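## Task

Carry the white rack holding tubes from the counter to the desk, and carry the empty yellow rack from the desk to the counter, passing through the self-closing door. At the end both racks must stand upright, each tube must sit fully inserted in a hole of the white rack, and the door must be closed. Neither rack nor any tube may touch the floor. One or both robots may be used. Afterwards release everything and back away. No robot may tip over or be left leaning.

## Robot and tools

Robots: two identical Hello Robot Stretch 4 units, r1 and r2. Each has an omni-wheel base, a lift on a mast, one arm that telescopes straight forward, a three-joint wrist (yaw, pitch, roll) and a two-finger gripper. Height about 1.6 m; the base rim lies within 0.23 m of the base origin. Cameras per robot: rN_head_camera, rN_head_left_camera, rN_head_right_camera, rN_wrist_camera (N = 1 or 2). A loose object may occasionally get nudged by outside forces.

Frames: each robot's base frame sits on the floor under its base centre, x forward, y left, z up. hand_pose (a point between the open fingertips) is reported in this frame and may be slightly wrong. Odometry is the base frame at scene start; it counts wheel turns, so slip looks like travel. Heading is positive leftward, -3.142 to 3.142. Each robot reports only in its own frames, so only camera images, lidar_m and wrist_depth_mm reveal where the two robots are relative to each other.

execute_actions: arguments {actions, cameras}. actions is a list holding a single action object or nothing (empty list just returns state and images). The action is keyed by "r1" and/or "r2". Per robot you may give "base", "joints", or both, plus optional "pace" and "contact_limits"; or alone {"end_of_arm": "enable_torque"}, which re-powers any wrist or gripper motor that shut itself off. All motions in one action begin together.
- base: exactly one key, each a relative offset from where the base last measured itself. translate_m: drive straight, metres, forward positive, -2 to 2. strafe_m: slide sideways, metres, left positive, -2 to 2. rotate_rad: spin in place, radians, counter-clockwise (left) positive, -3.2 to 3.2.
- joints: absolute targets by name. lift_m 0 to 1.2 m; arm_m 0 to 0.55 m extension; wrist_yaw_rad -1.134 to 4.276 (0 straight ahead, positive left, 3.14 tucked back, above 3.4 the arm may obstruct); wrist_pitch_rad -1.117 to 4.259 (0 level, 1.57 pointing down); wrist_roll_rad -1.117 to 4.259 (0 fingers level, positive turns clockwise viewed from behind); gripper_m -0.038 to 0.141 m fingertip gap (negative means fingers press together). Out-of-range joint targets are clipped and reported; other bad values or unknown keys reject the whole call.
- pace: "slow", "default", "fast", "max"; base speeds 0.1/0.3/0.4/0.6 m/s and 1/2/3/4 rad/s, reduced when the lift is above 0.2 m.
- contact_limits: {"arm_m": value} from 0 (gentlest) to 0.75 (firmest), default 0.5; the arm stops when it pushes that hard.
Example: {"r1": {"base": {"translate_m": 0.3}, "joints": {"gripper_m": 0.05}, "pace": "fast"}}.
cameras: list of camera names, or "all"; omitted/null means all, [] means none. Images arrive in the order listed on the "pictures" line.
A robot or joint you omit may keep driving toward its previous target. If a result reports a stop, later moving calls in the same reply are skipped.

wait {seconds 0 to 10}: lets the simulation run with no new command and returns state and images.
zoom_image {camera, region [x0, y0, x1, y1]}: enlarges a pixel box (max 504 x 504, origin top-left) of that camera's latest full image.
read_manual {section "licences"}: licence texts only.
finished_scene {scene 1 or 2}: ends that scene irreversibly and reports success; the next scene's task appears in its result. Replying without a tool call ends everything.

Result lines: base_status and joint_status tell how each motion ended: "done"; "off_target" (stopped short, may still push); "contact_stop_at_<key>" (hit something, part goes slack); "limit_stop_at_<name>", including own_body (self-collision, you may back away) and tilt (leaning over 6 degrees, lift, arm and wheels go limp); "torque_fault" (a wrist motor overloaded and went limp until enable_torque); "time_out". on_its_own describes uncommanded behaviour; its "held at" is the held target, not the position. joint_positions gives current values. lidar_m: 12 distances in metres, 30-degree sectors starting straight ahead and going counter-clockwise (4th left, 7th behind, 10th right); "-" means nothing seen or closer than 0.25 m; it misses glass and thin legs and sees the other robot. wrist_depth_mm: 7x7 grid of depths, 100 to 2000 mm, "-" if invalid. turned_by_wheels vs turned_by_imu differing by over about 0.1 rad signals a bump or slip. base_tilt in degrees (forward/right positive, small fixed bias). motor_effort in percent, bracket = peak during the last action; wheel efforts positive means turning right. A firm grip shows as a clear gripper_m effort change; gripper reading and "done" do not prove a hold.

Gripping: command a gap smaller than the object; tighter squeezes harder and pulls it toward the wrist. If fingertips jam on a surface, raise the lift. To unfold the wrist at start, send lift_m 0.4 with wrist_yaw_rad 0.

Avoid: bases touching each other (any further drive presses hard and can end the run); shared loads when two robots may travel unequally (up to about 3 cm per metre); driving or turning with over 1 kg held and arm_m beyond 0.2, especially fast; strong pushes with the gripper high; level gripper loads over about 2 kg; dropping, slamming or knocking racks and tubes; anything reaching the floor. Faster overall robot motion is better once the job succeeds.

Each tool is called after ">>>" by a JSON object that holds its "fn" and its "kwargs", one argument or row to a line.

## Session

I'll start by looking at the current state of the scene.

>>> {"fn": "execute_actions", "kwargs": {
  "actions": []
}}

Scene clock: 0.00 s.
r1.base_odometry: x=+0.000 y=+0.000 heading=+0.000 (m, m, rad; r1's odometry frame)
r1.turned_by_wheels: +0.000 (rad since the last result)
r1.turned_by_imu: +0.000 (rad since the last result)
r1.base_tilt: forward=+0.1 right=+0.1 (deg)
r1.lidar_m: 0.87 0.87 0.86 0.91 1.15 1.09 1.17 1.19 1.15 1.23 1.87 0.83
r1.base_status: not commanded
r1.joint_positions: lift_m=+0.241 arm_m=-0.001 wrist_yaw_rad=+3.200 wrist_pitch_rad=+0.012 wrist_roll_rad=+0.001 gripper_m=+0.057
r1.joint_status: not commanded
r1.motor_effort: lift_m=+20 arm_m=-1 wrist_yaw_rad=+0 wrist_pitch_rad=-7 wrist_roll_rad=+1 gripper_m=-1 wheel_0=+0 wheel_1=+0 wheel_2=+0 (%)
r1.hand_pose: x=-0.1233 y=+0.0705 z=+0.4155 quat_wxyz=(-0.029, -0.006, +0.000, +1.000) (m; r1's base frame)
r1.wrist_depth_mm: - - 135 1430 1205 1025 946 / - - 133 1430 1229 1060 946 / - 110 133 1336 1182 1060 946 / - 127 150 1366 1205 1060 931 / 208 1281 1576 1397 1205 1042 931 / 216 1281 191 1397 209 1042 931 / 215 991 1098 141 1042 991 917
r2.base_odometry: x=+0.000 y=+0.000 heading=+0.000 (m, m, rad; r2's odometry frame)
r2.turned_by_wheels: +0.000 (rad since the last result)
r2.turned_by_imu: +0.000 (rad since the last result)
r2.base_tilt: forward=-0.6 right=+0.8 (deg)
r2.lidar_m: 2.30 1.64 1.03 0.93 0.96 0.84 0.74 0.75 0.98 1.65 1.66 2.05
r2.base_status: not commanded
r2.joint_positions: lift_m=+0.262 arm_m=+0.000 wrist_yaw_rad=+3.176 wrist_pitch_rad=-0.005 wrist_roll_rad=-0.007 gripper_m=+0.057
r2.joint_status: not commanded
r2.motor_effort: lift_m=+18 arm_m=-1 wrist_yaw_rad=+0 wrist_pitch_rad=-8 wrist_roll_rad=+2 gripper_m=-3 wheel_0=+0 wheel_1=+0 wheel_2=+0 (%)
r2.hand_pose: x=-0.1205 y=+0.0776 z=+0.4419 quat_wxyz=(-0.017, +0.003, -0.003, +1.000) (m; r2's base frame)
r2.wrist_depth_mm: - 136 136 891 917 931 946 / - 106 135 904 917 931 960 / - 110 136 904 917 946 960 / - 128 160 931 931 946 946 / 198 878 891 931 917 946 976 / 208 891 200 931 195 960 976 / 201 866 891 109 931 931 931
pictures: r1_head_camera, r1_head_left_camera, r1_head_right_camera, r1_wrist_camera, r2_head_camera, r2_head_left_camera, r2_head_right_camera, r2_wrist_camera
Images, in order (width x height): r1_head_camera 420x560, r1_head_left_camera 420x672, r1_head_right_camera 420x672, r1_wrist_camera 616x392, r2_head_camera 420x560, r2_head_left_camera 420x672, r2_head_right_camera 420x672, r2_wrist_camera 616x392.

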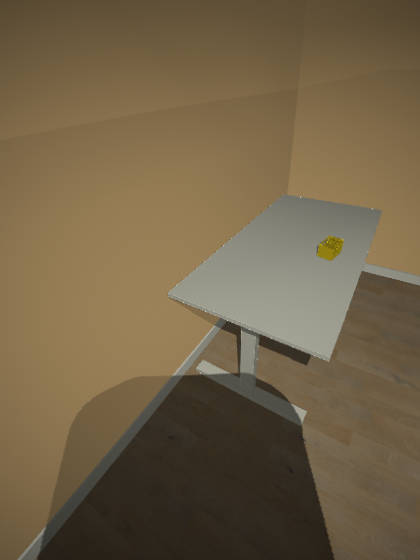

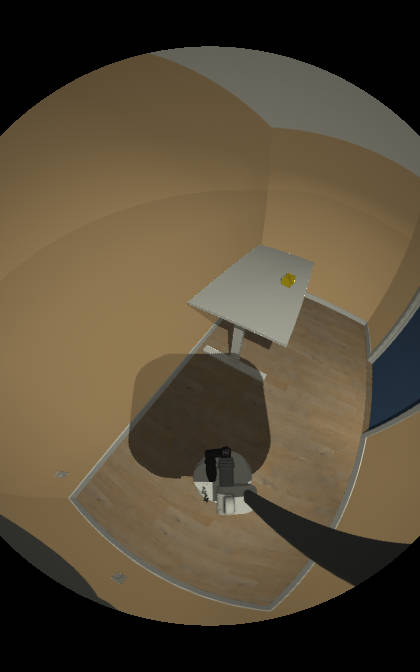

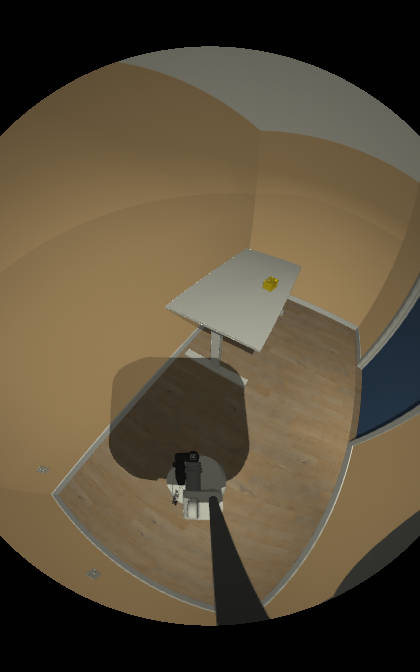

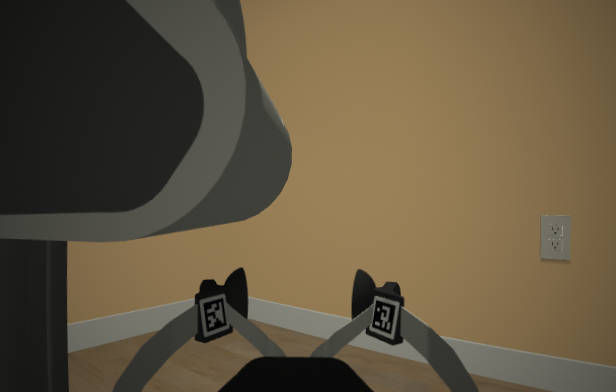

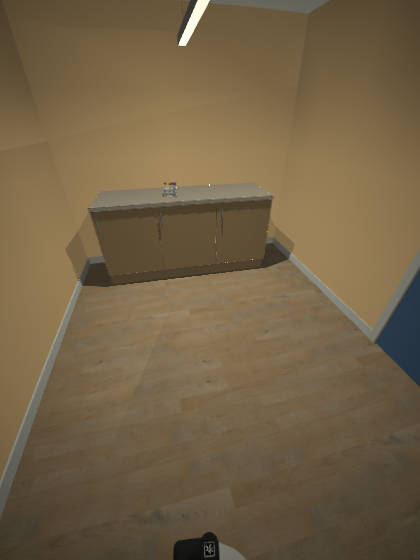

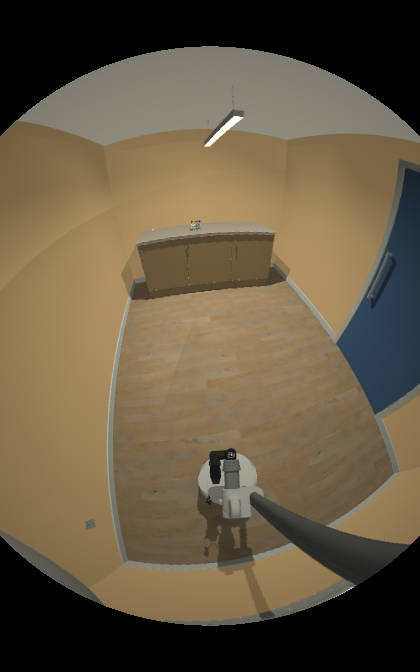

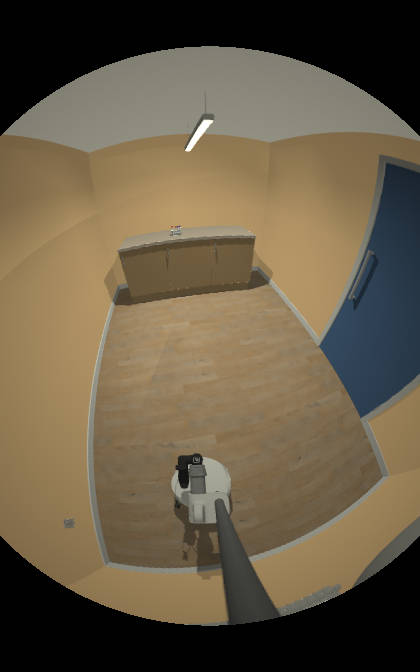

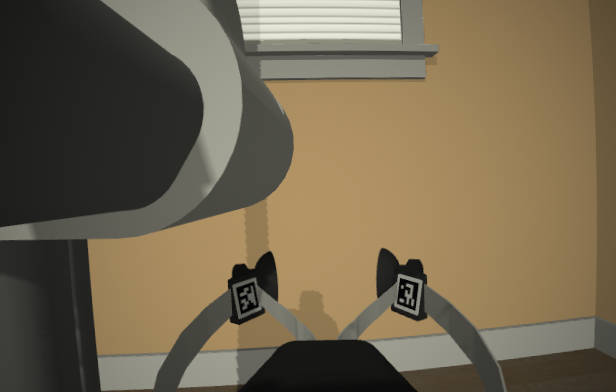

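>>> {"fn": "zoom_image", "kwargs": {
  "camera": "r1_head_camera",
  "region": [280, 210, 400, 290]
}}

>>> {"fn": "zoom_image", "kwargs": {
  "camera": "r2_head_camera",
  "region": [130, 165, 220, 215]
}}

>>> {"fn": "zoom_image", "kwargs": {
  "camera": "r2_head_right_camera",
  "region": [280, 140, 420, 440]
}}

>>> {"fn": "zoom_image", "kwargs": {
  "camera": "r1_head_right_camera",
  "region": [300, 240, 420, 480]
}}

Region (280, 210, 400, 290) of r1_head_camera's 420x560 image, scaled by 4.200, with more detail than that image has.

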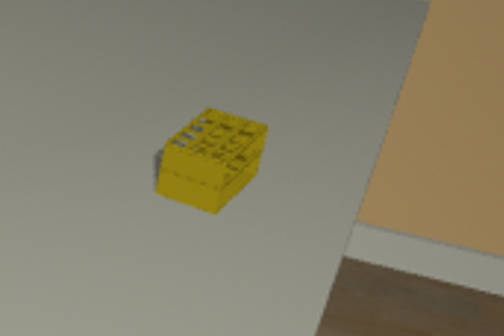

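Region (130, 165, 220, 215) of r2_head_camera's 420x560 image, scaled by 5.600, with more detail than that image has.

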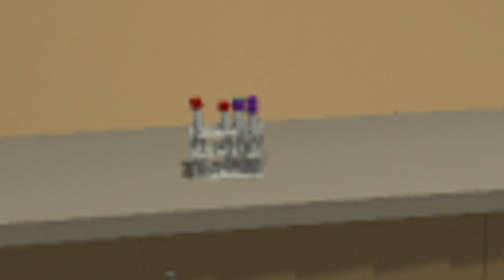

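Region (280, 140, 420, 440) of r2_head_right_camera's 420x672 image, scaled by 1.680, with more detail than that image has; it fills the left 235 columns of this view, and the rest is white.

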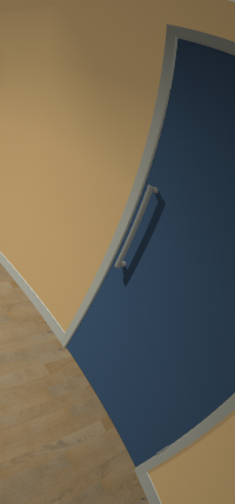

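Region (300, 240, 420, 480) of r1_head_right_camera's 420x672 image, scaled by 2.100, with more detail than that image has.

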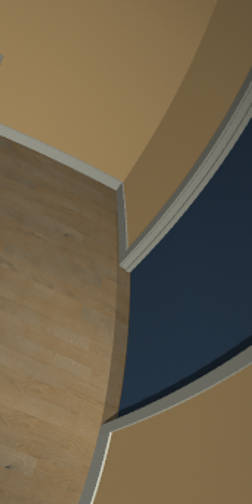

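>>> {"fn": "execute_actions", "kwargs": {
  "actions": [
    {"r1": {"base": {"rotate_rad": -0.8}, "pace": "fast"}, "r2": {"base": {"rotate_rad": 0.2}, "pace": "fast"}}
  ],
  "cameras": ["r1_head_camera", "r2_head_camera"]
}}

Scene clock: 11.10 s.
r1.base_odometry: x=+0.000 y=+0.000 heading=-0.800 (m, m, rad; r1's odometry frame)
r1.turned_by_wheels: -0.800 (rad since the last result)
r1.turned_by_imu: -0.803 (rad since the last result)
r1.base_tilt: forward=+0.0 right=+0.2 (deg)
r1.lidar_m: 2.50 0.82 0.98 0.85 0.84 1.02 1.10 1.09 1.33 1.15 1.17 1.38
r1.base_status: done
r1.joint_positions: lift_m=+0.241 arm_m=-0.001 wrist_yaw_rad=+3.200 wrist_pitch_rad=+0.012 wrist_roll_rad=+0.001 gripper_m=+0.057
r1.joint_status: not commanded
r1.motor_effort: lift_m=+20(20) arm_m=-1(1) wrist_yaw_rad=+0(0) wrist_pitch_rad=-7(7) wrist_roll_rad=+1(1) gripper_m=-4(6) wheel_0=+0(7) wheel_1=-1(10) wheel_2=-1(10) (%)
r1.hand_pose: x=-0.1233 y=+0.0705 z=+0.4155 quat_wxyz=(-0.029, -0.006, +0.000, +1.000) (m; r1's base frame)
r1.wrist_depth_mm: - - 135 1229 1281 1255 931 / - - 133 1229 1255 1281 946 / - 110 133 1205 1255 1255 946 / - 127 150 1205 1255 1255 931 / 209 1138 1182 1229 1281 1255 946 / 216 1138 191 1229 209 1255 931 / 215 1008 1098 141 1042 1078 917
r2.base_odometry: x=+0.000 y=+0.000 heading=+0.200 (m, m, rad; r2's odometry frame)
r2.turned_by_wheels: +0.200 (rad since the last result)
r2.turned_by_imu: +0.197 (rad since the last result)
r2.base_tilt: forward=-0.7 right=+0.8 (deg)
r2.lidar_m: 2.29 1.33 0.99 0.94 1.00 0.77 0.74 0.80 1.18 1.65 1.72 2.37
r2.base_status: done
r2.joint_positions: lift_m=+0.262 arm_m=+0.000 wrist_yaw_rad=+3.176 wrist_pitch_rad=-0.005 wrist_roll_rad=-0.007 gripper_m=+0.057
r2.joint_status: not commanded
r2.motor_effort: lift_m=+18(18) arm_m=-1(1) wrist_yaw_rad=+0(0) wrist_pitch_rad=-8(8) wrist_roll_rad=+2(3) gripper_m=-3(2) wheel_0=-1(8) wheel_1=+1(7) wheel_2=+1(7) (%)
r2.hand_pose: x=-0.1205 y=+0.0776 z=+0.4419 quat_wxyz=(-0.017, +0.003, -0.003, +1.000) (m; r2's base frame)
r2.wrist_depth_mm: - 136 136 866 842 831 809 / - 106 135 891 878 831 820 / - 110 137 878 866 831 820 / - 129 161 917 878 842 820 / 197 946 931 904 866 854 842 / 207 946 200 891 195 854 842 / 203 946 917 110 878 831 842
pictures: r1_head_camera, r2_head_camera
Images, in order (width x height): r1_head_camera 420x560, r2_head_camera 420x560.

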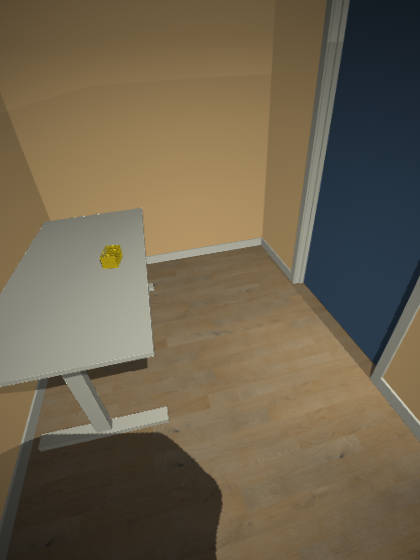

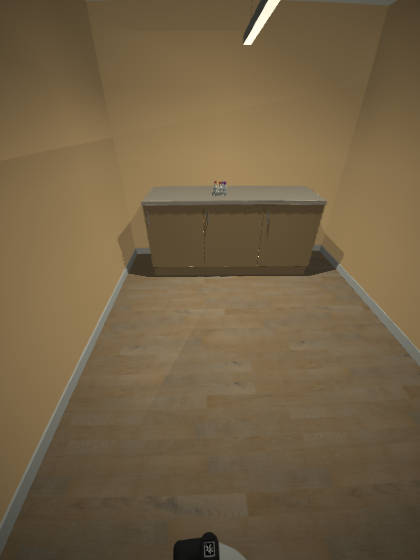

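>>> {"fn": "execute_actions", "kwargs": {
  "actions": [
    {"r1": {"base": {"translate_m": 1.55}, "joints": {"lift_m": 0.8, "wrist_yaw_rad": 0, "gripper_m": 0.141}, "pace": "max"}, "r2": {"base": {"translate_m": 1.6}, "joints": {"lift_m": 0.9, "wrist_yaw_rad": 0, "gripper_m": 0.141}, "pace": "max"}}
  ],
  "cameras": ["r1_head_camera", "r2_head_camera", "r2_wrist_camera"]
}}

Scene clock: 16.53 s.
r1.base_odometry: x=+1.080 y=-1.112 heading=-0.800 (m, m, rad; r1's odometry frame)
r1.turned_by_wheels: +0.000 (rad since the last result)
r1.turned_by_imu: -0.005 (rad since the last result)
r1.base_tilt: forward=+0.0 right=+0.1 (deg)
r1.lidar_m: 1.14 0.79 0.46 0.39 0.40 0.49 2.57 1.55 1.00 0.88 0.86 0.96
r1.base_status: done
r1.joint_positions: lift_m=+0.800 arm_m=-0.001 wrist_yaw_rad=+0.000 wrist_pitch_rad=+0.012 wrist_roll_rad=+0.001 gripper_m=+0.141
r1.joint_status: all done
r1.motor_effort: lift_m=+20(29) arm_m=-1(1) wrist_yaw_rad=+0(7) wrist_pitch_rad=-7(8) wrist_roll_rad=+0(0) gripper_m=-3(5) wheel_0=+1(9) wheel_1=+1(8) wheel_2=+1(16) (%)
r1.hand_pose: x=+0.4583 y=-0.0874 z=+0.9747 quat_wxyz=(+1.000, +0.000, +0.006, +0.000) (m; r1's base frame)
r1.wrist_depth_mm: 831 878 917 976 1025 991 759 / 820 866 904 946 1025 991 750 / 820 866 904 960 991 991 759 / 820 854 904 960 1008 976 741 / 820 854 904 960 991 976 750 / 809 202 891 946 976 831 741 / 809 842 891 147 991 878 750
r2.base_odometry: x=+1.568 y=+0.318 heading=+0.200 (m, m, rad; r2's odometry frame)
r2.turned_by_wheels: +0.000 (rad since the last result)
r2.turned_by_imu: -0.003 (rad since the last result)
r2.base_tilt: forward=-0.6 right=+0.6 (deg)
r2.lidar_m: 0.72 0.77 0.92 0.86 0.94 1.33 2.37 2.36 1.78 1.70 1.00 0.74
r2.base_status: done
r2.joint_positions: lift_m=+0.900 arm_m=+0.000 wrist_yaw_rad=+0.000 wrist_pitch_rad=-0.005 wrist_roll_rad=-0.007 gripper_m=+0.141
r2.joint_status: all done
r2.motor_effort: lift_m=+18(22) arm_m=-1(1) wrist_yaw_rad=+0(6) wrist_pitch_rad=-8(9) wrist_roll_rad=+2(2) gripper_m=-1(2) wheel_0=+0(9) wheel_1=-1(6) wheel_2=+1(14) (%)
r2.hand_pose: x=+0.4593 y=-0.0874 z=+1.0797 quat_wxyz=(+1.000, -0.003, -0.003, +0.000) (m; r2's base frame)
r2.wrist_depth_mm: 1182 1182 1138 1118 1118 1060 1042 / 1160 1160 1160 1118 1098 1098 1078 / 1182 1182 1160 1138 1118 1078 1078 / 1205 1160 1160 1160 1118 1118 1098 / 1182 1205 1182 1118 960 904 991 / 668 615 554 647 539 512 580 / 554 535 517 110 484 480 469
pictures: r1_head_camera, r2_head_camera, r2_wrist_camera
Images, in order (width x height): r1_head_camera 420x560, r2_head_camera 420x560, r2_wrist_camera 616x392.

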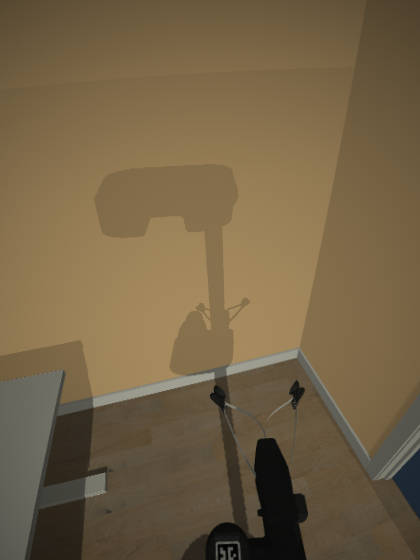

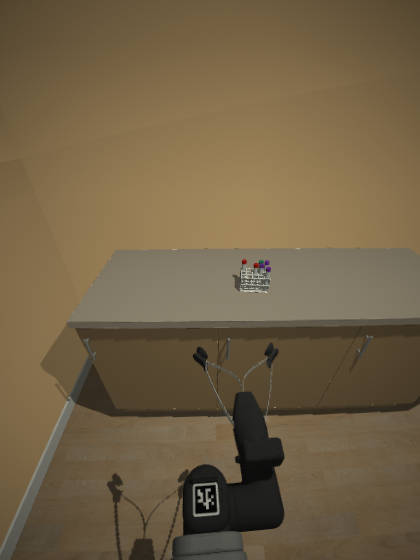

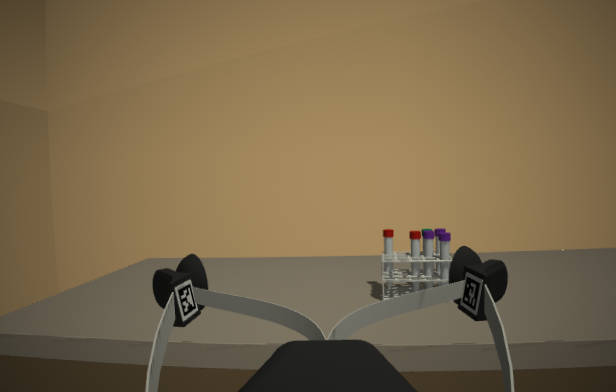

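>>> {"fn": "zoom_image", "kwargs": {
  "camera": "r2_head_camera",
  "region": [225, 250, 290, 300]
}}

>>> {"fn": "zoom_image", "kwargs": {
  "camera": "r2_wrist_camera",
  "region": [360, 215, 480, 315]
}}

Region (225, 250, 290, 300) of r2_head_camera's 420x560 image, scaled by 7.754, with more detail than that image has; it fills the top 388 rows of this view, and the rest is white.

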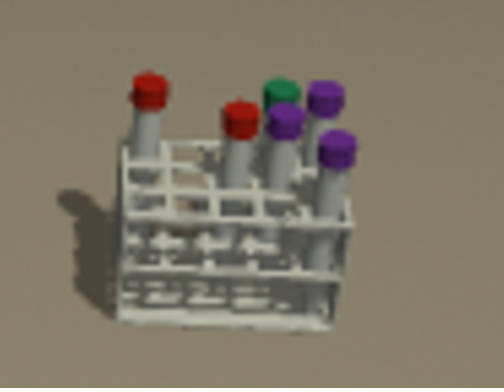

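Region (360, 215, 480, 315) of r2_wrist_camera's 616x392 image, scaled by 4.200.

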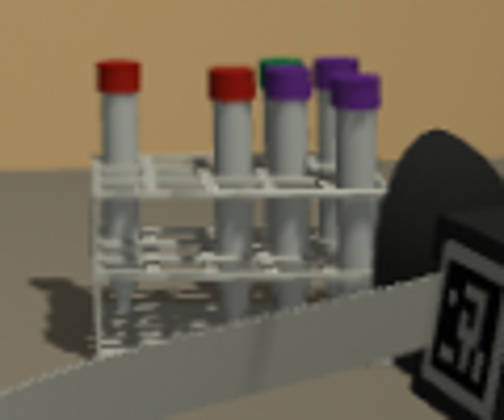

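>>> {"fn": "execute_actions", "kwargs": {
  "actions": [
    {"r1": {"base": {"rotate_rad": 1.8}, "joints": {"wrist_pitch_rad": 0.5}, "pace": "fast"}, "r2": {"base": {"rotate_rad": -0.11}, "joints": {"lift_m": 0.86, "wrist_pitch_rad": 0.2}, "pace": "fast"}}
  ],
  "cameras": ["r1_head_camera", "r1_wrist_camera", "r2_head_camera", "r2_wrist_camera"]
}}

Scene clock: 19.53 s.
r1.base_odometry: x=+1.080 y=-1.112 heading=+0.999 (m, m, rad; r1's odometry frame)
r1.turned_by_wheels: +1.799 (rad since the last result)
r1.turned_by_imu: +1.805 (rad since the last result)
r1.base_tilt: forward=+0.0 right=+0.1 (deg)
r1.lidar_m: 0.39 0.42 0.56 2.61 1.18 0.93 0.88 0.88 1.17 1.13 0.59 0.43
r1.base_status: done
r1.joint_positions: lift_m=+0.800 arm_m=-0.001 wrist_yaw_rad=+0.000 wrist_pitch_rad=+0.502 wrist_roll_rad=+0.001 gripper_m=+0.141
r1.joint_status: all done
r1.motor_effort: lift_m=+20(20) arm_m=-1(1) wrist_yaw_rad=-1(1) wrist_pitch_rad=-6(6) wrist_roll_rad=+0(0) gripper_m=-1(0) wheel_0=-2(9) wheel_1=-1(9) wheel_2=-3(9) (%)
r1.hand_pose: x=+0.4227 y=-0.0874 z=+0.8394 quat_wxyz=(+0.969, +0.000, +0.248, +0.000) (m; r1's base frame)
r1.wrist_depth_mm: 878 866 878 878 854 866 854 / 917 917 931 931 917 917 904 / 820 831 820 831 854 854 891 / 591 591 603 603 615 615 615 / 455 462 399 424 473 473 469 / 373 202 379 377 384 355 382 / 315 315 319 147 324 322 330
r2.base_odometry: x=+1.568 y=+0.318 heading=+0.091 (m, m, rad; r2's odometry frame)
r2.turned_by_wheels: -0.109 (rad since the last result)
r2.turned_by_imu: -0.108 (rad since the last result)
r2.base_tilt: forward=-0.6 right=+0.6 (deg)
r2.lidar_m: 0.72 0.75 0.97 0.88 0.92 1.22 2.39 2.44 1.79 1.70 1.09 0.74
r2.base_status: done
r2.joint_positions: lift_m=+0.860 arm_m=+0.000 wrist_yaw_rad=+0.000 wrist_pitch_rad=+0.202 wrist_roll_rad=-0.007 gripper_m=+0.141
r2.joint_status: all done
r2.motor_effort: lift_m=+15(17) arm_m=-1(1) wrist_yaw_rad=+0(1) wrist_pitch_rad=-8(8) wrist_roll_rad=+2(2) gripper_m=-1(2) wheel_0=+4(7) wheel_1=+3(6) wheel_2=+1(6) (%)
r2.hand_pose: x=+0.4534 y=-0.0874 z=+0.9805 quat_wxyz=(+0.995, -0.003, +0.101, +0.000) (m; r2's base frame)
r2.wrist_depth_mm: 1025 1042 1025 1060 1042 1098 1060 / 1060 1078 1078 1098 1118 1098 1118 / 1098 1098 1118 1160 1098 1138 1160 / 798 768 741 715 668 640 621 / 521 521 517 521 549 521 549 / 564 559 554 559 564 564 574 / 580 591 585 109 591 597 597
pictures: r1_head_camera, r1_wrist_camera, r2_head_camera, r2_wrist_camera
Images, in order (width x height): r1_head_camera 420x560, r1_wrist_camera 616x392, r2_head_camera 420x560, r2_wrist_camera 616x392.

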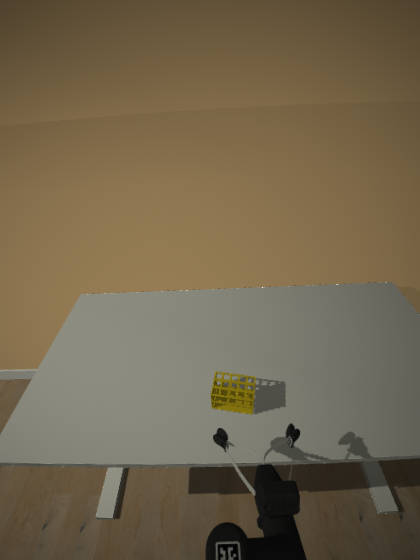

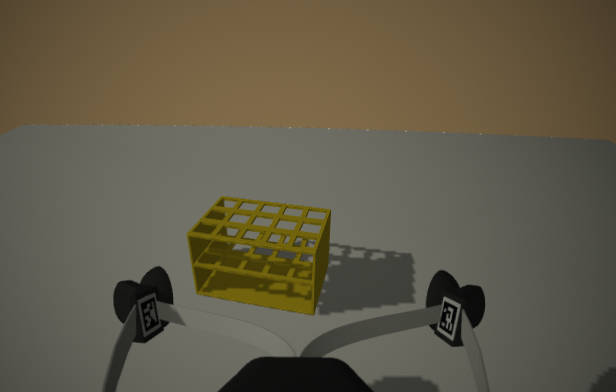

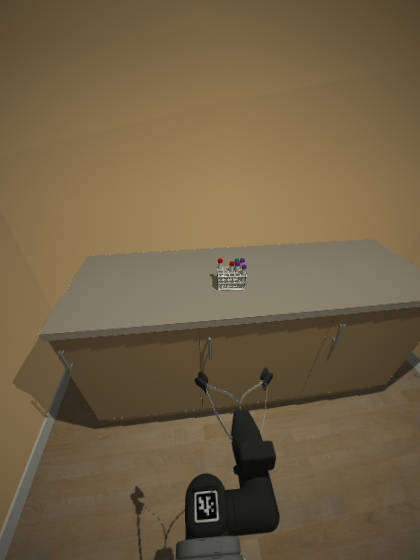

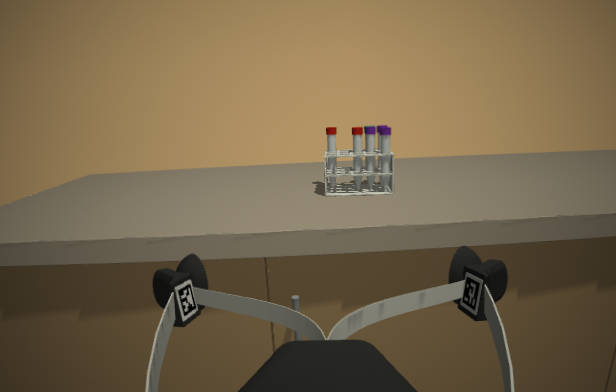

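>>> {"fn": "zoom_image", "kwargs": {
  "camera": "r2_head_camera",
  "region": [180, 250, 300, 410]
}}

>>> {"fn": "zoom_image", "kwargs": {
  "camera": "r1_head_camera",
  "region": [190, 360, 320, 480]
}}

Region (180, 250, 300, 410) of r2_head_camera's 420x560 image, scaled by 3.150, with more detail than that image has; it fills the left 378 columns of this view, and the rest is white.

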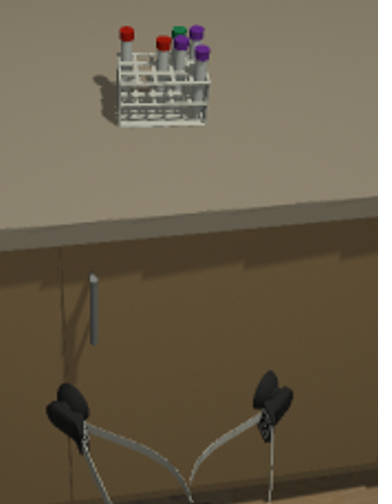

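Region (190, 360, 320, 480) of r1_head_camera's 420x560 image, scaled by 3.877, with more detail than that image has; it fills the top 465 rows of this view, and the rest is white.

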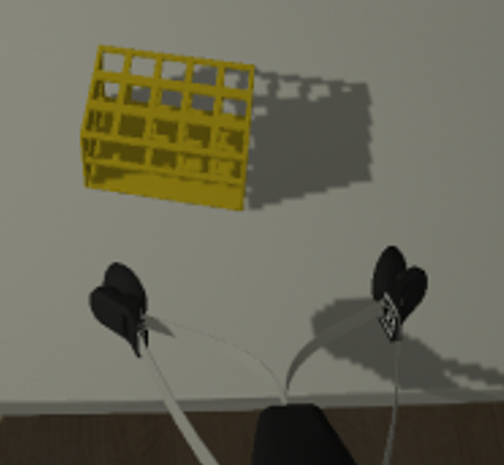

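>>> {"fn": "execute_actions", "kwargs": {
  "actions": [
    {"r1": {"base": {"strafe_m": 0.09}, "joints": {"lift_m": 0.81, "arm_m": 0.13, "wrist_yaw_rad": -0.2, "wrist_pitch_rad": 0.35}}, "r2": {"base": {"translate_m": 0.28}}}
  ],
  "cameras": ["r1_head_camera", "r1_wrist_camera", "r2_head_camera", "r2_wrist_camera"]
}}

Scene clock: 23.93 s.
r1.base_odometry: x=+1.004 y=-1.063 heading=+0.999 (m, m, rad; r1's odometry frame)
r1.turned_by_wheels: +0.000 (rad since the last result)
r1.turned_by_imu: -0.001 (rad since the last result)
r1.base_tilt: forward=+0.0 right=+0.1 (deg)
r1.lidar_m: 0.40 0.43 0.57 2.52 1.12 0.92 0.87 0.93 1.19 1.22 0.57 0.43
r1.base_status: done
r1.joint_positions: lift_m=+0.810 arm_m=+0.129 wrist_yaw_rad=-0.200 wrist_pitch_rad=+0.352 wrist_roll_rad=+0.001 gripper_m=+0.141
r1.joint_status: all done
r1.motor_effort: lift_m=+22(26) arm_m=+6(6) wrist_yaw_rad=-1(3) wrist_pitch_rad=-7(11) wrist_roll_rad=+0(0) gripper_m=+0(1) wheel_0=-1(11) wheel_1=+1(10) wheel_2=+0(3) (%)
r1.hand_pose: x=+0.5479 y=-0.1394 z=+0.8885 quat_wxyz=(+0.980, +0.018, +0.174, -0.098) (m; r1's base frame)
r1.wrist_depth_mm: 699 723 759 788 820 854 891 / 723 759 778 820 866 904 931 / 759 778 831 854 891 931 1008 / 798 809 854 878 917 976 991 / 627 627 647 654 654 661 647 / 473 202 488 496 500 449 496 / 387 387 353 147 399 394 402
r2.base_odometry: x=+1.847 y=+0.344 heading=+0.091 (m, m, rad; r2's odometry frame)
r2.turned_by_wheels: +0.000 (rad since the last result)
r2.turned_by_imu: -0.001 (rad since the last result)
r2.base_tilt: forward=-0.7 right=+0.7 (deg)
r2.lidar_m: 0.43 0.46 0.60 0.90 0.93 1.20 2.64 2.63 1.81 1.68 0.68 0.48
r2.base_status: done
r2.joint_positions: lift_m=+0.860 arm_m=+0.000 wrist_yaw_rad=+0.000 wrist_pitch_rad=+0.202 wrist_roll_rad=-0.007 gripper_m=+0.141
r2.joint_status: not commanded
r2.motor_effort: lift_m=+16(16) arm_m=-1(1) wrist_yaw_rad=+0(0) wrist_pitch_rad=-8(8) wrist_roll_rad=+2(2) gripper_m=+0(3) wheel_0=+2(7) wheel_1=+1(5) wheel_2=+0(11) (%)
r2.hand_pose: x=+0.4534 y=-0.0874 z=+0.9805 quat_wxyz=(+0.995, -0.003, +0.101, +0.000) (m; r2's base frame)
r2.wrist_depth_mm: 768 788 798 798 809 820 831 / 820 809 820 831 820 842 842 / 820 842 842 854 854 891 891 / 809 768 723 634 433 634 615 / 473 459 452 436 415 404 397 / 329 310 289 315 281 267 293 / 257 251 260 110 251 250 250
pictures: r1_head_camera, r1_wrist_camera, r2_head_camera, r2_wrist_camera
Images, in order (width x height): r1_head_camera 420x560, r1_wrist_camera 616x392, r2_head_camera 420x560, r2_wrist_camera 616x392.

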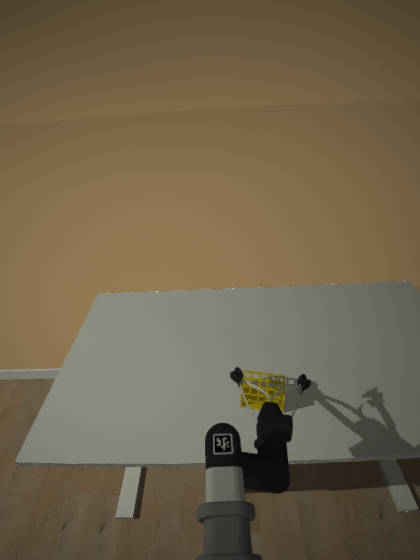

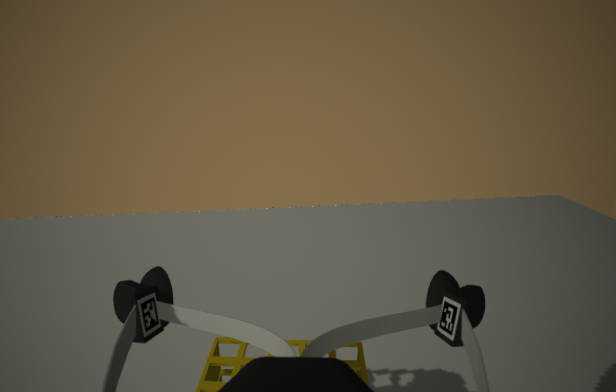

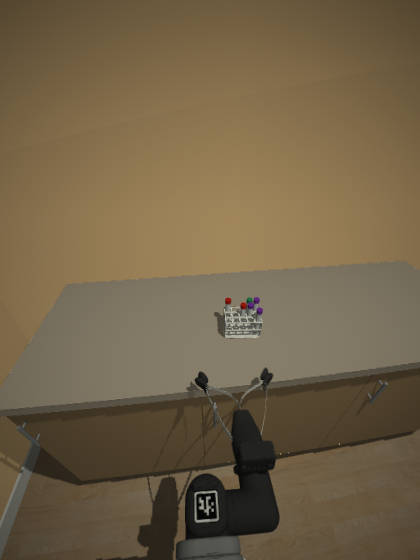

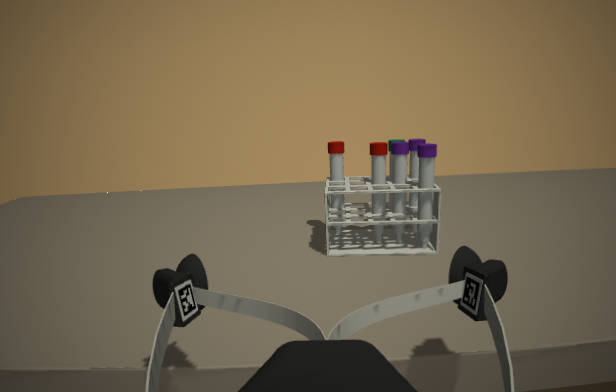

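>>> {"fn": "execute_actions", "kwargs": {
  "actions": [
    {"r1": {"base": {"strafe_m": 0.007}, "joints": {"lift_m": 0.765, "arm_m": 0.148}}, "r2": {"base": {"strafe_m": -0.057}, "joints": {"lift_m": 0.875, "wrist_pitch_rad": 0.3, "arm_m": 0.12}}}
  ],
  "cameras": ["r1_head_camera", "r1_wrist_camera", "r2_wrist_camera"]
}}

Scene clock: 26.10 s.
r1.base_odometry: x=+0.998 y=-1.059 heading=+0.999 (m, m, rad; r1's odometry frame)
r1.turned_by_wheels: +0.000 (rad since the last result)
r1.turned_by_imu: -0.001 (rad since the last result)
r1.base_tilt: forward=+0.1 right=+0.1 (deg)
r1.lidar_m: 0.40 0.43 0.59 2.50 1.15 0.93 0.88 0.91 1.16 1.23 0.57 0.43
r1.base_status: done
r1.joint_positions: lift_m=+0.765 arm_m=+0.147 wrist_yaw_rad=-0.200 wrist_pitch_rad=+0.352 wrist_roll_rad=+0.001 gripper_m=+0.141
r1.joint_status: all done
r1.motor_effort: lift_m=+17(20) arm_m=+6(7) wrist_yaw_rad=-1(1) wrist_pitch_rad=-7(7) wrist_roll_rad=+0(0) gripper_m=-2(0) wheel_0=-2(8) wheel_1=-1(7) wheel_2=+1(0) (%)
r1.hand_pose: x=+0.5659 y=-0.1395 z=+0.8440 quat_wxyz=(+0.980, +0.018, +0.174, -0.098) (m; r1's base frame)
r1.wrist_depth_mm: 683 715 741 768 809 842 866 / 707 741 778 809 831 878 917 / 741 768 820 831 878 917 976 / 768 778 778 788 798 820 820 / 525 535 549 544 554 554 554 / 399 203 377 402 421 382 421 / 332 329 268 147 325 338 349
r2.base_odometry: x=+1.852 y=+0.287 heading=+0.091 (m, m, rad; r2's odometry frame)
r2.turned_by_wheels: +0.000 (rad since the last result)
r2.turned_by_imu: +0.000 (rad since the last result)
r2.base_tilt: forward=-0.6 right=+0.7 (deg)
r2.lidar_m: 0.43 0.46 0.60 0.96 0.99 1.31 2.65 2.54 1.75 1.63 0.68 0.48
r2.base_status: done
r2.joint_positions: lift_m=+0.875 arm_m=+0.119 wrist_yaw_rad=+0.000 wrist_pitch_rad=+0.302 wrist_roll_rad=-0.007 gripper_m=+0.141
r2.joint_status: all done
r2.motor_effort: lift_m=+20(21) arm_m=+5(3) wrist_yaw_rad=+0(0) wrist_pitch_rad=-8(6) wrist_roll_rad=+2(2) gripper_m=+0(0) wheel_0=+0(10) wheel_1=-1(8) wheel_2=+0(1) (%)
r2.hand_pose: x=+0.5654 y=-0.0874 z=+0.9672 quat_wxyz=(+0.989, -0.003, +0.150, +0.001) (m; r2's base frame)
r2.wrist_depth_mm: 661 668 676 691 691 699 699 / 691 699 715 715 715 732 723 / 732 741 750 732 334 759 759 / 585 564 539 351 327 484 469 / 394 384 373 327 319 345 338 / 294 278 264 279 255 243 266 / 239 233 239 110 230 221 217
pictures: r1_head_camera, r1_wrist_camera, r2_wrist_camera
Images, in order (width x height): r1_head_camera 420x560, r1_wrist_camera 616x392, r2_wrist_camera 616x392.

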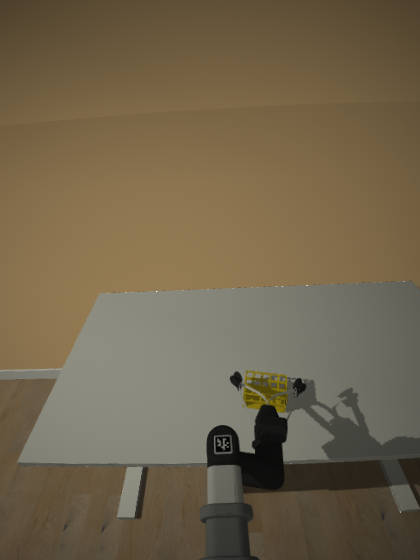

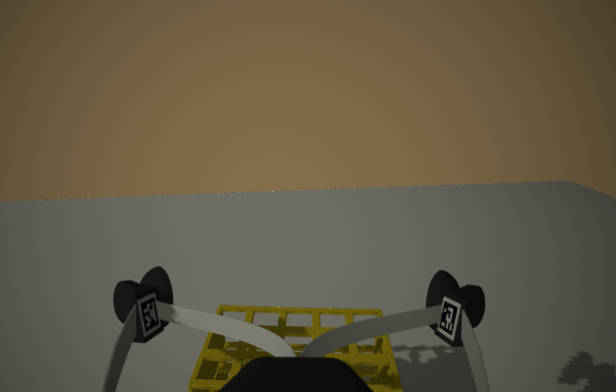

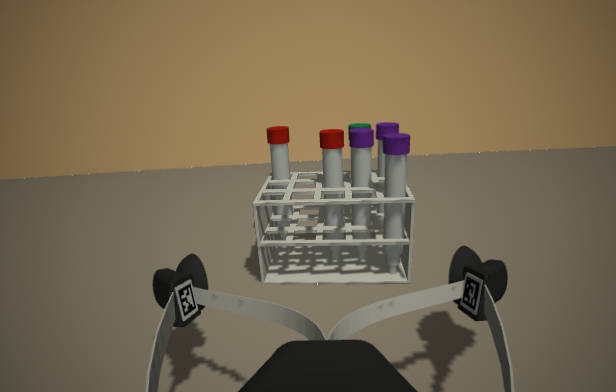

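>>> {"fn": "execute_actions", "kwargs": {
  "actions": [
    {"r1": {"joints": {"lift_m": 0.70}}, "r2": {"base": {"strafe_m": -0.004}, "joints": {"arm_m": 0.21}, "contact_limits": {"arm_m": 0.2}}}
  ],
  "cameras": ["r1_wrist_camera", "r2_wrist_camera", "r2_head_camera"]
}}

Scene clock: 27.73 s.
r1.base_odometry: x=+0.998 y=-1.059 heading=+0.999 (m, m, rad; r1's odometry frame)
r1.turned_by_wheels: +0.000 (rad since the last result)
r1.turned_by_imu: +0.000 (rad since the last result)
r1.base_tilt: forward=+0.1 right=+0.2 (deg)
r1.lidar_m: 0.40 0.43 0.59 2.52 1.18 0.92 0.89 0.92 1.18 1.23 0.56 0.43
r1.base_status: not commanded
r1.joint_positions: lift_m=+0.700 arm_m=+0.147 wrist_yaw_rad=-0.200 wrist_pitch_rad=+0.352 wrist_roll_rad=+0.001 gripper_m=+0.141
r1.joint_status: all done
r1.motor_effort: lift_m=+17(14) arm_m=+6(6) wrist_yaw_rad=+0(0) wrist_pitch_rad=-7(7) wrist_roll_rad=+0(1) gripper_m=-2(2) wheel_0=-2(2) wheel_1=-2(1) wheel_2=+0(0) (%)
r1.hand_pose: x=+0.5659 y=-0.1395 z=+0.7789 quat_wxyz=(+0.980, +0.018, +0.174, -0.098) (m; r1's base frame)
r1.wrist_depth_mm: 691 707 741 759 798 842 866 / 715 741 768 798 854 878 904 / 741 778 788 842 878 917 960 / 564 569 574 580 585 597 609 / 394 397 273 384 389 410 415 / 298 202 204 235 204 285 312 / 245 245 236 147 241 250 253
r2.base_odometry: x=+1.852 y=+0.283 heading=+0.091 (m, m, rad; r2's odometry frame)
r2.turned_by_wheels: +0.000 (rad since the last result)
r2.turned_by_imu: +0.000 (rad since the last result)
r2.base_tilt: forward=-0.7 right=+0.7 (deg)
r2.lidar_m: 0.43 0.46 0.62 0.95 1.00 1.31 2.65 2.51 1.73 1.63 0.69 0.48
r2.base_status: done
r2.joint_positions: lift_m=+0.875 arm_m=+0.209 wrist_yaw_rad=+0.000 wrist_pitch_rad=+0.302 wrist_roll_rad=-0.007 gripper_m=+0.141
r2.joint_status: all done
r2.motor_effort: lift_m=+20(20) arm_m=+5(5) wrist_yaw_rad=-1(1) wrist_pitch_rad=-8(8) wrist_roll_rad=+2(2) gripper_m=+1(1) wheel_0=-1(7) wheel_1=-1(8) wheel_2=+0(0) (%)
r2.contact_limits: arm_m 0.2
r2.hand_pose: x=+0.6554 y=-0.0874 z=+0.9672 quat_wxyz=(+0.989, -0.003, +0.150, +0.001) (m; r2's base frame)
r2.wrist_depth_mm: 580 591 591 609 609 615 615 / 609 621 634 634 634 647 647 / 647 647 654 661 661 691 676 / 580 554 535 260 220 480 477 / 392 382 266 235 221 342 334 / 294 278 225 229 214 244 264 / 238 232 233 110 224 220 217
pictures: r1_wrist_camera, r2_head_camera, r2_wrist_camera
Images, in order (width x height): r1_wrist_camera 616x392, r2_head_camera 420x560, r2_wrist_camera 616x392.

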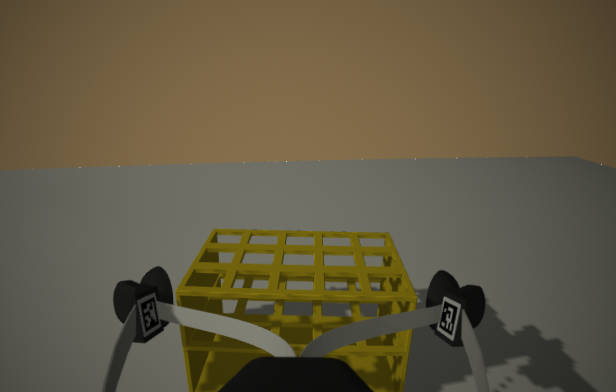

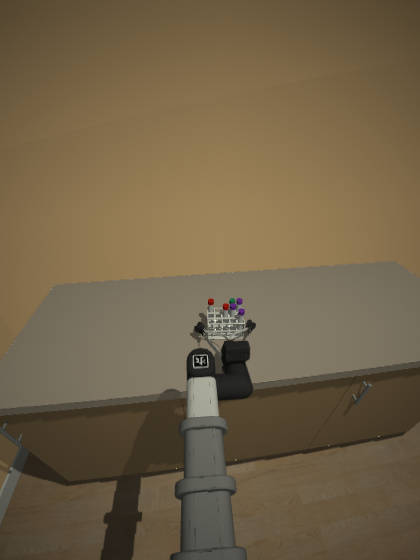

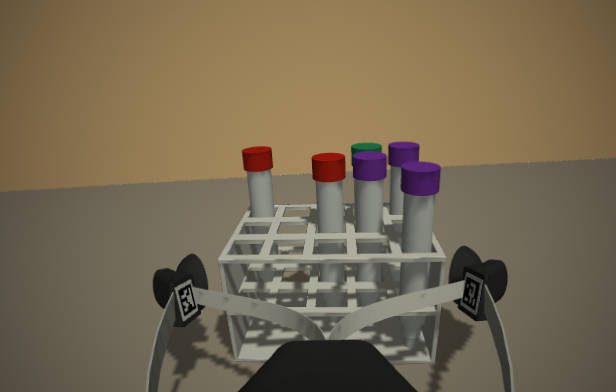

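>>> {"fn": "execute_actions", "kwargs": {
  "actions": [
    {"r1": {"joints": {"lift_m": 0.686, "arm_m": 0.151}}, "r2": {"joints": {"arm_m": 0.223, "lift_m": 0.867}, "contact_limits": {"arm_m": 0.2}}}
  ],
  "cameras": ["r1_wrist_camera", "r2_wrist_camera"]
}}

Scene clock: 28.80 s.
r1.base_odometry: x=+0.998 y=-1.059 heading=+0.999 (m, m, rad; r1's odometry frame)
r1.turned_by_wheels: +0.000 (rad since the last result)
r1.turned_by_imu: +0.000 (rad since the last result)
r1.base_tilt: forward=+0.0 right=+0.2 (deg)
r1.lidar_m: 0.39 0.42 0.62 2.52 1.15 0.92 0.87 0.94 1.17 1.23 0.57 0.42
r1.base_status: not commanded
r1.joint_positions: lift_m=+0.686 arm_m=+0.150 wrist_yaw_rad=-0.200 wrist_pitch_rad=+0.352 wrist_roll_rad=+0.001 gripper_m=+0.141
r1.joint_status: all done
r1.motor_effort: lift_m=+17(15) arm_m=+6(6) wrist_yaw_rad=+0(0) wrist_pitch_rad=-7(7) wrist_roll_rad=+0(1) gripper_m=-1(2) wheel_0=-2(2) wheel_1=-2(1) wheel_2=+1(0) (%)
r1.hand_pose: x=+0.5689 y=-0.1395 z=+0.7649 quat_wxyz=(+0.980, +0.018, +0.174, -0.098) (m; r1's base frame)
r1.wrist_depth_mm: 683 715 741 768 809 831 854 / 707 732 768 798 842 878 891 / 732 750 809 842 866 917 960 / 525 525 535 544 549 559 564 / 364 368 223 226 243 379 382 / 277 202 221 233 212 263 289 / 227 227 227 147 229 230 236
r2.base_odometry: x=+1.852 y=+0.283 heading=+0.091 (m, m, rad; r2's odometry frame)
r2.turned_by_wheels: +0.000 (rad since the last result)
r2.turned_by_imu: +0.000 (rad since the last result)
r2.base_tilt: forward=-0.7 right=+0.7 (deg)
r2.lidar_m: 0.43 0.47 0.63 0.96 1.00 1.31 2.64 2.50 1.74 1.62 0.68 0.50
r2.base_status: not commanded
r2.joint_positions: lift_m=+0.867 arm_m=+0.222 wrist_yaw_rad=+0.000 wrist_pitch_rad=+0.302 wrist_roll_rad=-0.007 gripper_m=+0.141
r2.joint_status: all done
r2.motor_effort: lift_m=+15(19) arm_m=+6(9) wrist_yaw_rad=+0(0) wrist_pitch_rad=-8(8) wrist_roll_rad=+2(2) gripper_m=-1(1) wheel_0=-1(1) wheel_1=-1(1) wheel_2=+0(0) (%)
r2.contact_limits: arm_m 0.2
r2.hand_pose: x=+0.6684 y=-0.0874 z=+0.9596 quat_wxyz=(+0.989, -0.003, +0.150, +0.001) (m; r2's base frame)
r2.wrist_depth_mm: 574 580 585 597 603 603 609 / 603 603 609 621 627 627 634 / 634 634 647 647 229 654 654 / 554 535 473 455 207 462 452 / 375 366 257 250 198 325 324 / 281 265 221 228 204 196 252 / 228 223 223 110 216 211 209
pictures: r1_wrist_camera, r2_wrist_camera
Images, in order (width x height): r1_wrist_camera 616x392, r2_wrist_camera 616x392.

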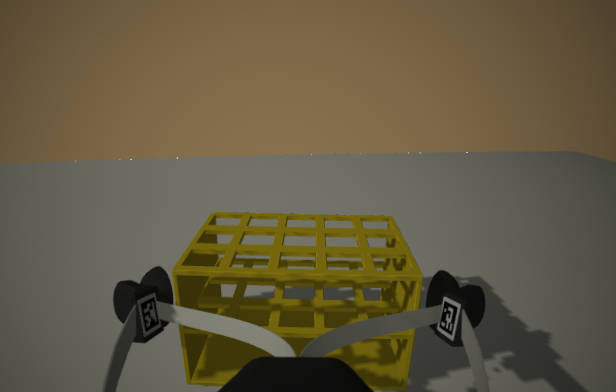

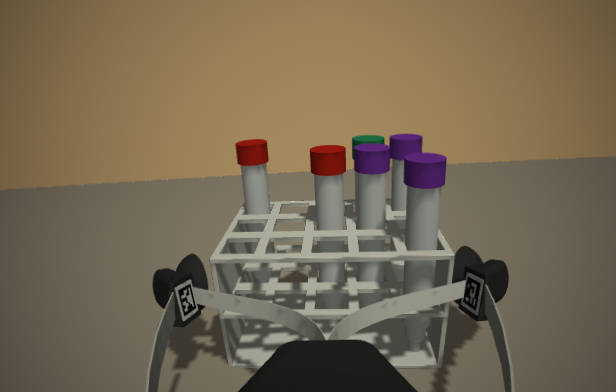

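>>> {"fn": "execute_actions", "kwargs": {
  "actions": [
    {"r1": {"joints": {"gripper_m": 0.075}}, "r2": {"joints": {"gripper_m": 0.075}}}
  ],
  "cameras": ["r1_wrist_camera", "r2_wrist_camera"]
}}

Scene clock: 30.60 s.
r1.base_odometry: x=+0.998 y=-1.059 heading=+0.999 (m, m, rad; r1's odometry frame)
r1.turned_by_wheels: +0.000 (rad since the last result)
r1.turned_by_imu: +0.000 (rad since the last result)
r1.base_tilt: forward=+0.1 right=+0.1 (deg)
r1.lidar_m: 0.40 0.42 0.58 2.51 1.16 0.91 0.90 0.93 1.14 1.23 0.57 0.44
r1.base_status: not commanded
r1.joint_positions: lift_m=+0.686 arm_m=+0.150 wrist_yaw_rad=-0.200 wrist_pitch_rad=+0.353 wrist_roll_rad=+0.001 gripper_m=+0.075
r1.joint_status: all done
r1.motor_effort: lift_m=+17(17) arm_m=+6(6) wrist_yaw_rad=+0(0) wrist_pitch_rad=-8(8) wrist_roll_rad=+0(0) gripper_m=-29(28) wheel_0=-2(2) wheel_1=-1(1) wheel_2=+0(0) (%)
r1.hand_pose: x=+0.5688 y=-0.1395 z=+0.7648 quat_wxyz=(+0.980, +0.018, +0.174, -0.098) (m; r1's base frame)
r1.wrist_depth_mm: 668 707 732 778 798 831 866 / 707 741 778 798 842 878 904 / 732 759 798 831 891 917 946 / 521 525 535 539 544 554 559 / 362 366 212 229 250 379 379 / 277 180 224 236 204 274 287 / 217 225 185 186 186 223 234
r2.base_odometry: x=+1.852 y=+0.283 heading=+0.091 (m, m, rad; r2's odometry frame)
r2.turned_by_wheels: +0.000 (rad since the last result)
r2.turned_by_imu: +0.000 (rad since the last result)
r2.base_tilt: forward=-0.6 right=+0.7 (deg)
r2.lidar_m: 0.43 0.45 0.62 0.98 0.99 1.30 2.65 2.52 1.74 1.61 0.69 0.47
r2.base_status: not commanded
r2.joint_positions: lift_m=+0.867 arm_m=+0.222 wrist_yaw_rad=+0.000 wrist_pitch_rad=+0.303 wrist_roll_rad=-0.007 gripper_m=+0.075
r2.joint_status: all done
r2.motor_effort: lift_m=+15(15) arm_m=+5(5) wrist_yaw_rad=+0(1) wrist_pitch_rad=-11(11) wrist_roll_rad=+2(2) gripper_m=-19(20) wheel_0=-1(1) wheel_1=-1(1) wheel_2=+0(0) (%)
r2.hand_pose: x=+0.6683 y=-0.0875 z=+0.9593 quat_wxyz=(+0.989, -0.003, +0.151, +0.000) (m; r2's base frame)
r2.wrist_depth_mm: 564 580 585 591 597 603 609 / 603 609 609 627 627 640 634 / 627 640 634 654 216 654 661 / 554 530 473 242 198 452 449 / 373 364 216 205 189 325 320 / 277 265 195 216 191 178 253 / 227 222 212 110 196 208 -
pictures: r1_wrist_camera, r2_wrist_camera
Images, in order (width x height): r1_wrist_camera 616x392, r2_wrist_camera 616x392.

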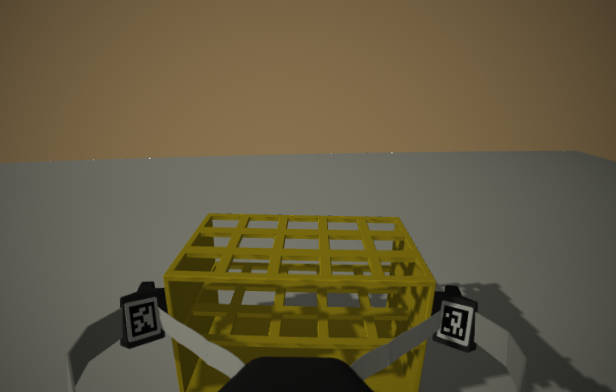

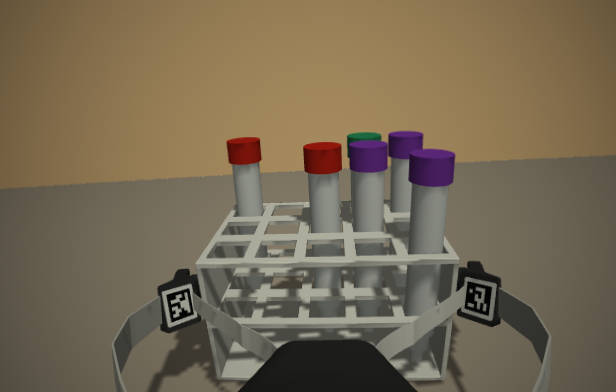

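>>> {"fn": "execute_actions", "kwargs": {
  "actions": [
    {"r1": {"joints": {"lift_m": 0.75}}, "r2": {"joints": {"gripper_m": 0.058}}}
  ],
  "cameras": ["r1_wrist_camera", "r2_wrist_camera"]
}}

Scene clock: 33.80 s.
r1.base_odometry: x=+0.998 y=-1.059 heading=+0.999 (m, m, rad; r1's odometry frame)
r1.turned_by_wheels: +0.000 (rad since the last result)
r1.turned_by_imu: +0.000 (rad since the last result)
r1.base_tilt: forward=+0.1 right=+0.1 (deg)
r1.lidar_m: 0.39 0.42 0.58 2.52 1.19 0.91 0.88 0.93 1.19 1.23 0.55 0.42
r1.base_status: not commanded
r1.joint_positions: lift_m=+0.750 arm_m=+0.150 wrist_yaw_rad=-0.200 wrist_pitch_rad=+0.353 wrist_roll_rad=+0.001 gripper_m=+0.075
r1.joint_status: all done
r1.motor_effort: lift_m=+23(24) arm_m=+6(6) wrist_yaw_rad=-1(0) wrist_pitch_rad=-9(9) wrist_roll_rad=+0(0) gripper_m=-27(31) wheel_0=-2(2) wheel_1=-2(1) wheel_2=+0(0) (%)
r1.hand_pose: x=+0.5688 y=-0.1395 z=+0.8283 quat_wxyz=(+0.980, +0.018, +0.175, -0.098) (m; r1's base frame)
r1.wrist_depth_mm: 676 715 732 768 798 831 878 / 715 732 778 798 831 891 904 / 741 768 788 831 866 917 960 / 707 715 715 741 750 759 768 / 488 500 212 229 250 521 521 / 377 180 224 235 204 375 392 / 298 307 185 187 187 303 327
r2.base_odometry: x=+1.852 y=+0.283 heading=+0.091 (m, m, rad; r2's odometry frame)
r2.turned_by_wheels: +0.000 (rad since the last result)
r2.turned_by_imu: +0.000 (rad since the last result)
r2.base_tilt: forward=-0.5 right=+0.8 (deg)
r2.lidar_m: 0.43 0.45 0.61 0.97 0.98 1.33 2.65 2.50 1.76 1.63 0.68 0.48
r2.base_status: not commanded
r2.joint_positions: lift_m=+0.867 arm_m=+0.222 wrist_yaw_rad=+0.000 wrist_pitch_rad=+0.303 wrist_roll_rad=-0.007 gripper_m=+0.058
r2.joint_status: all done
r2.motor_effort: lift_m=+15(15) arm_m=+5(5) wrist_yaw_rad=+0(0) wrist_pitch_rad=-11(11) wrist_roll_rad=+3(2) gripper_m=-23(21) wheel_0=-1(1) wheel_1=-1(1) wheel_2=+0(0) (%)
r2.hand_pose: x=+0.6683 y=-0.0875 z=+0.9593 quat_wxyz=(+0.989, -0.003, +0.151, +0.000) (m; r2's base frame)
r2.wrist_depth_mm: 580 580 585 591 591 597 603 / 609 609 615 627 621 640 640 / 640 634 634 654 211 661 654 / 554 535 439 233 192 455 445 / 375 366 209 198 181 322 322 / 279 254 189 208 185 173 254 / 227 222 208 110 192 208 -
pictures: r1_wrist_camera, r2_wrist_camera
Images, in order (width x height): r1_wrist_camera 616x392, r2_wrist_camera 616x392.

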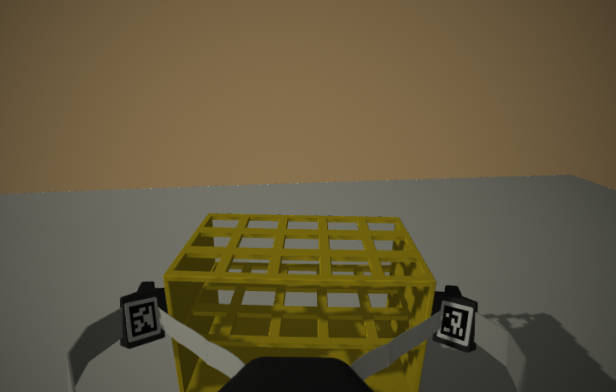

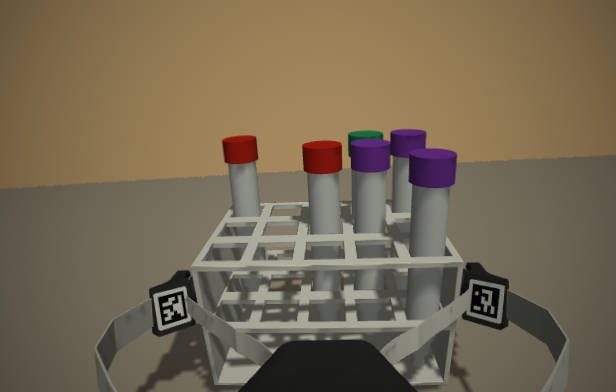

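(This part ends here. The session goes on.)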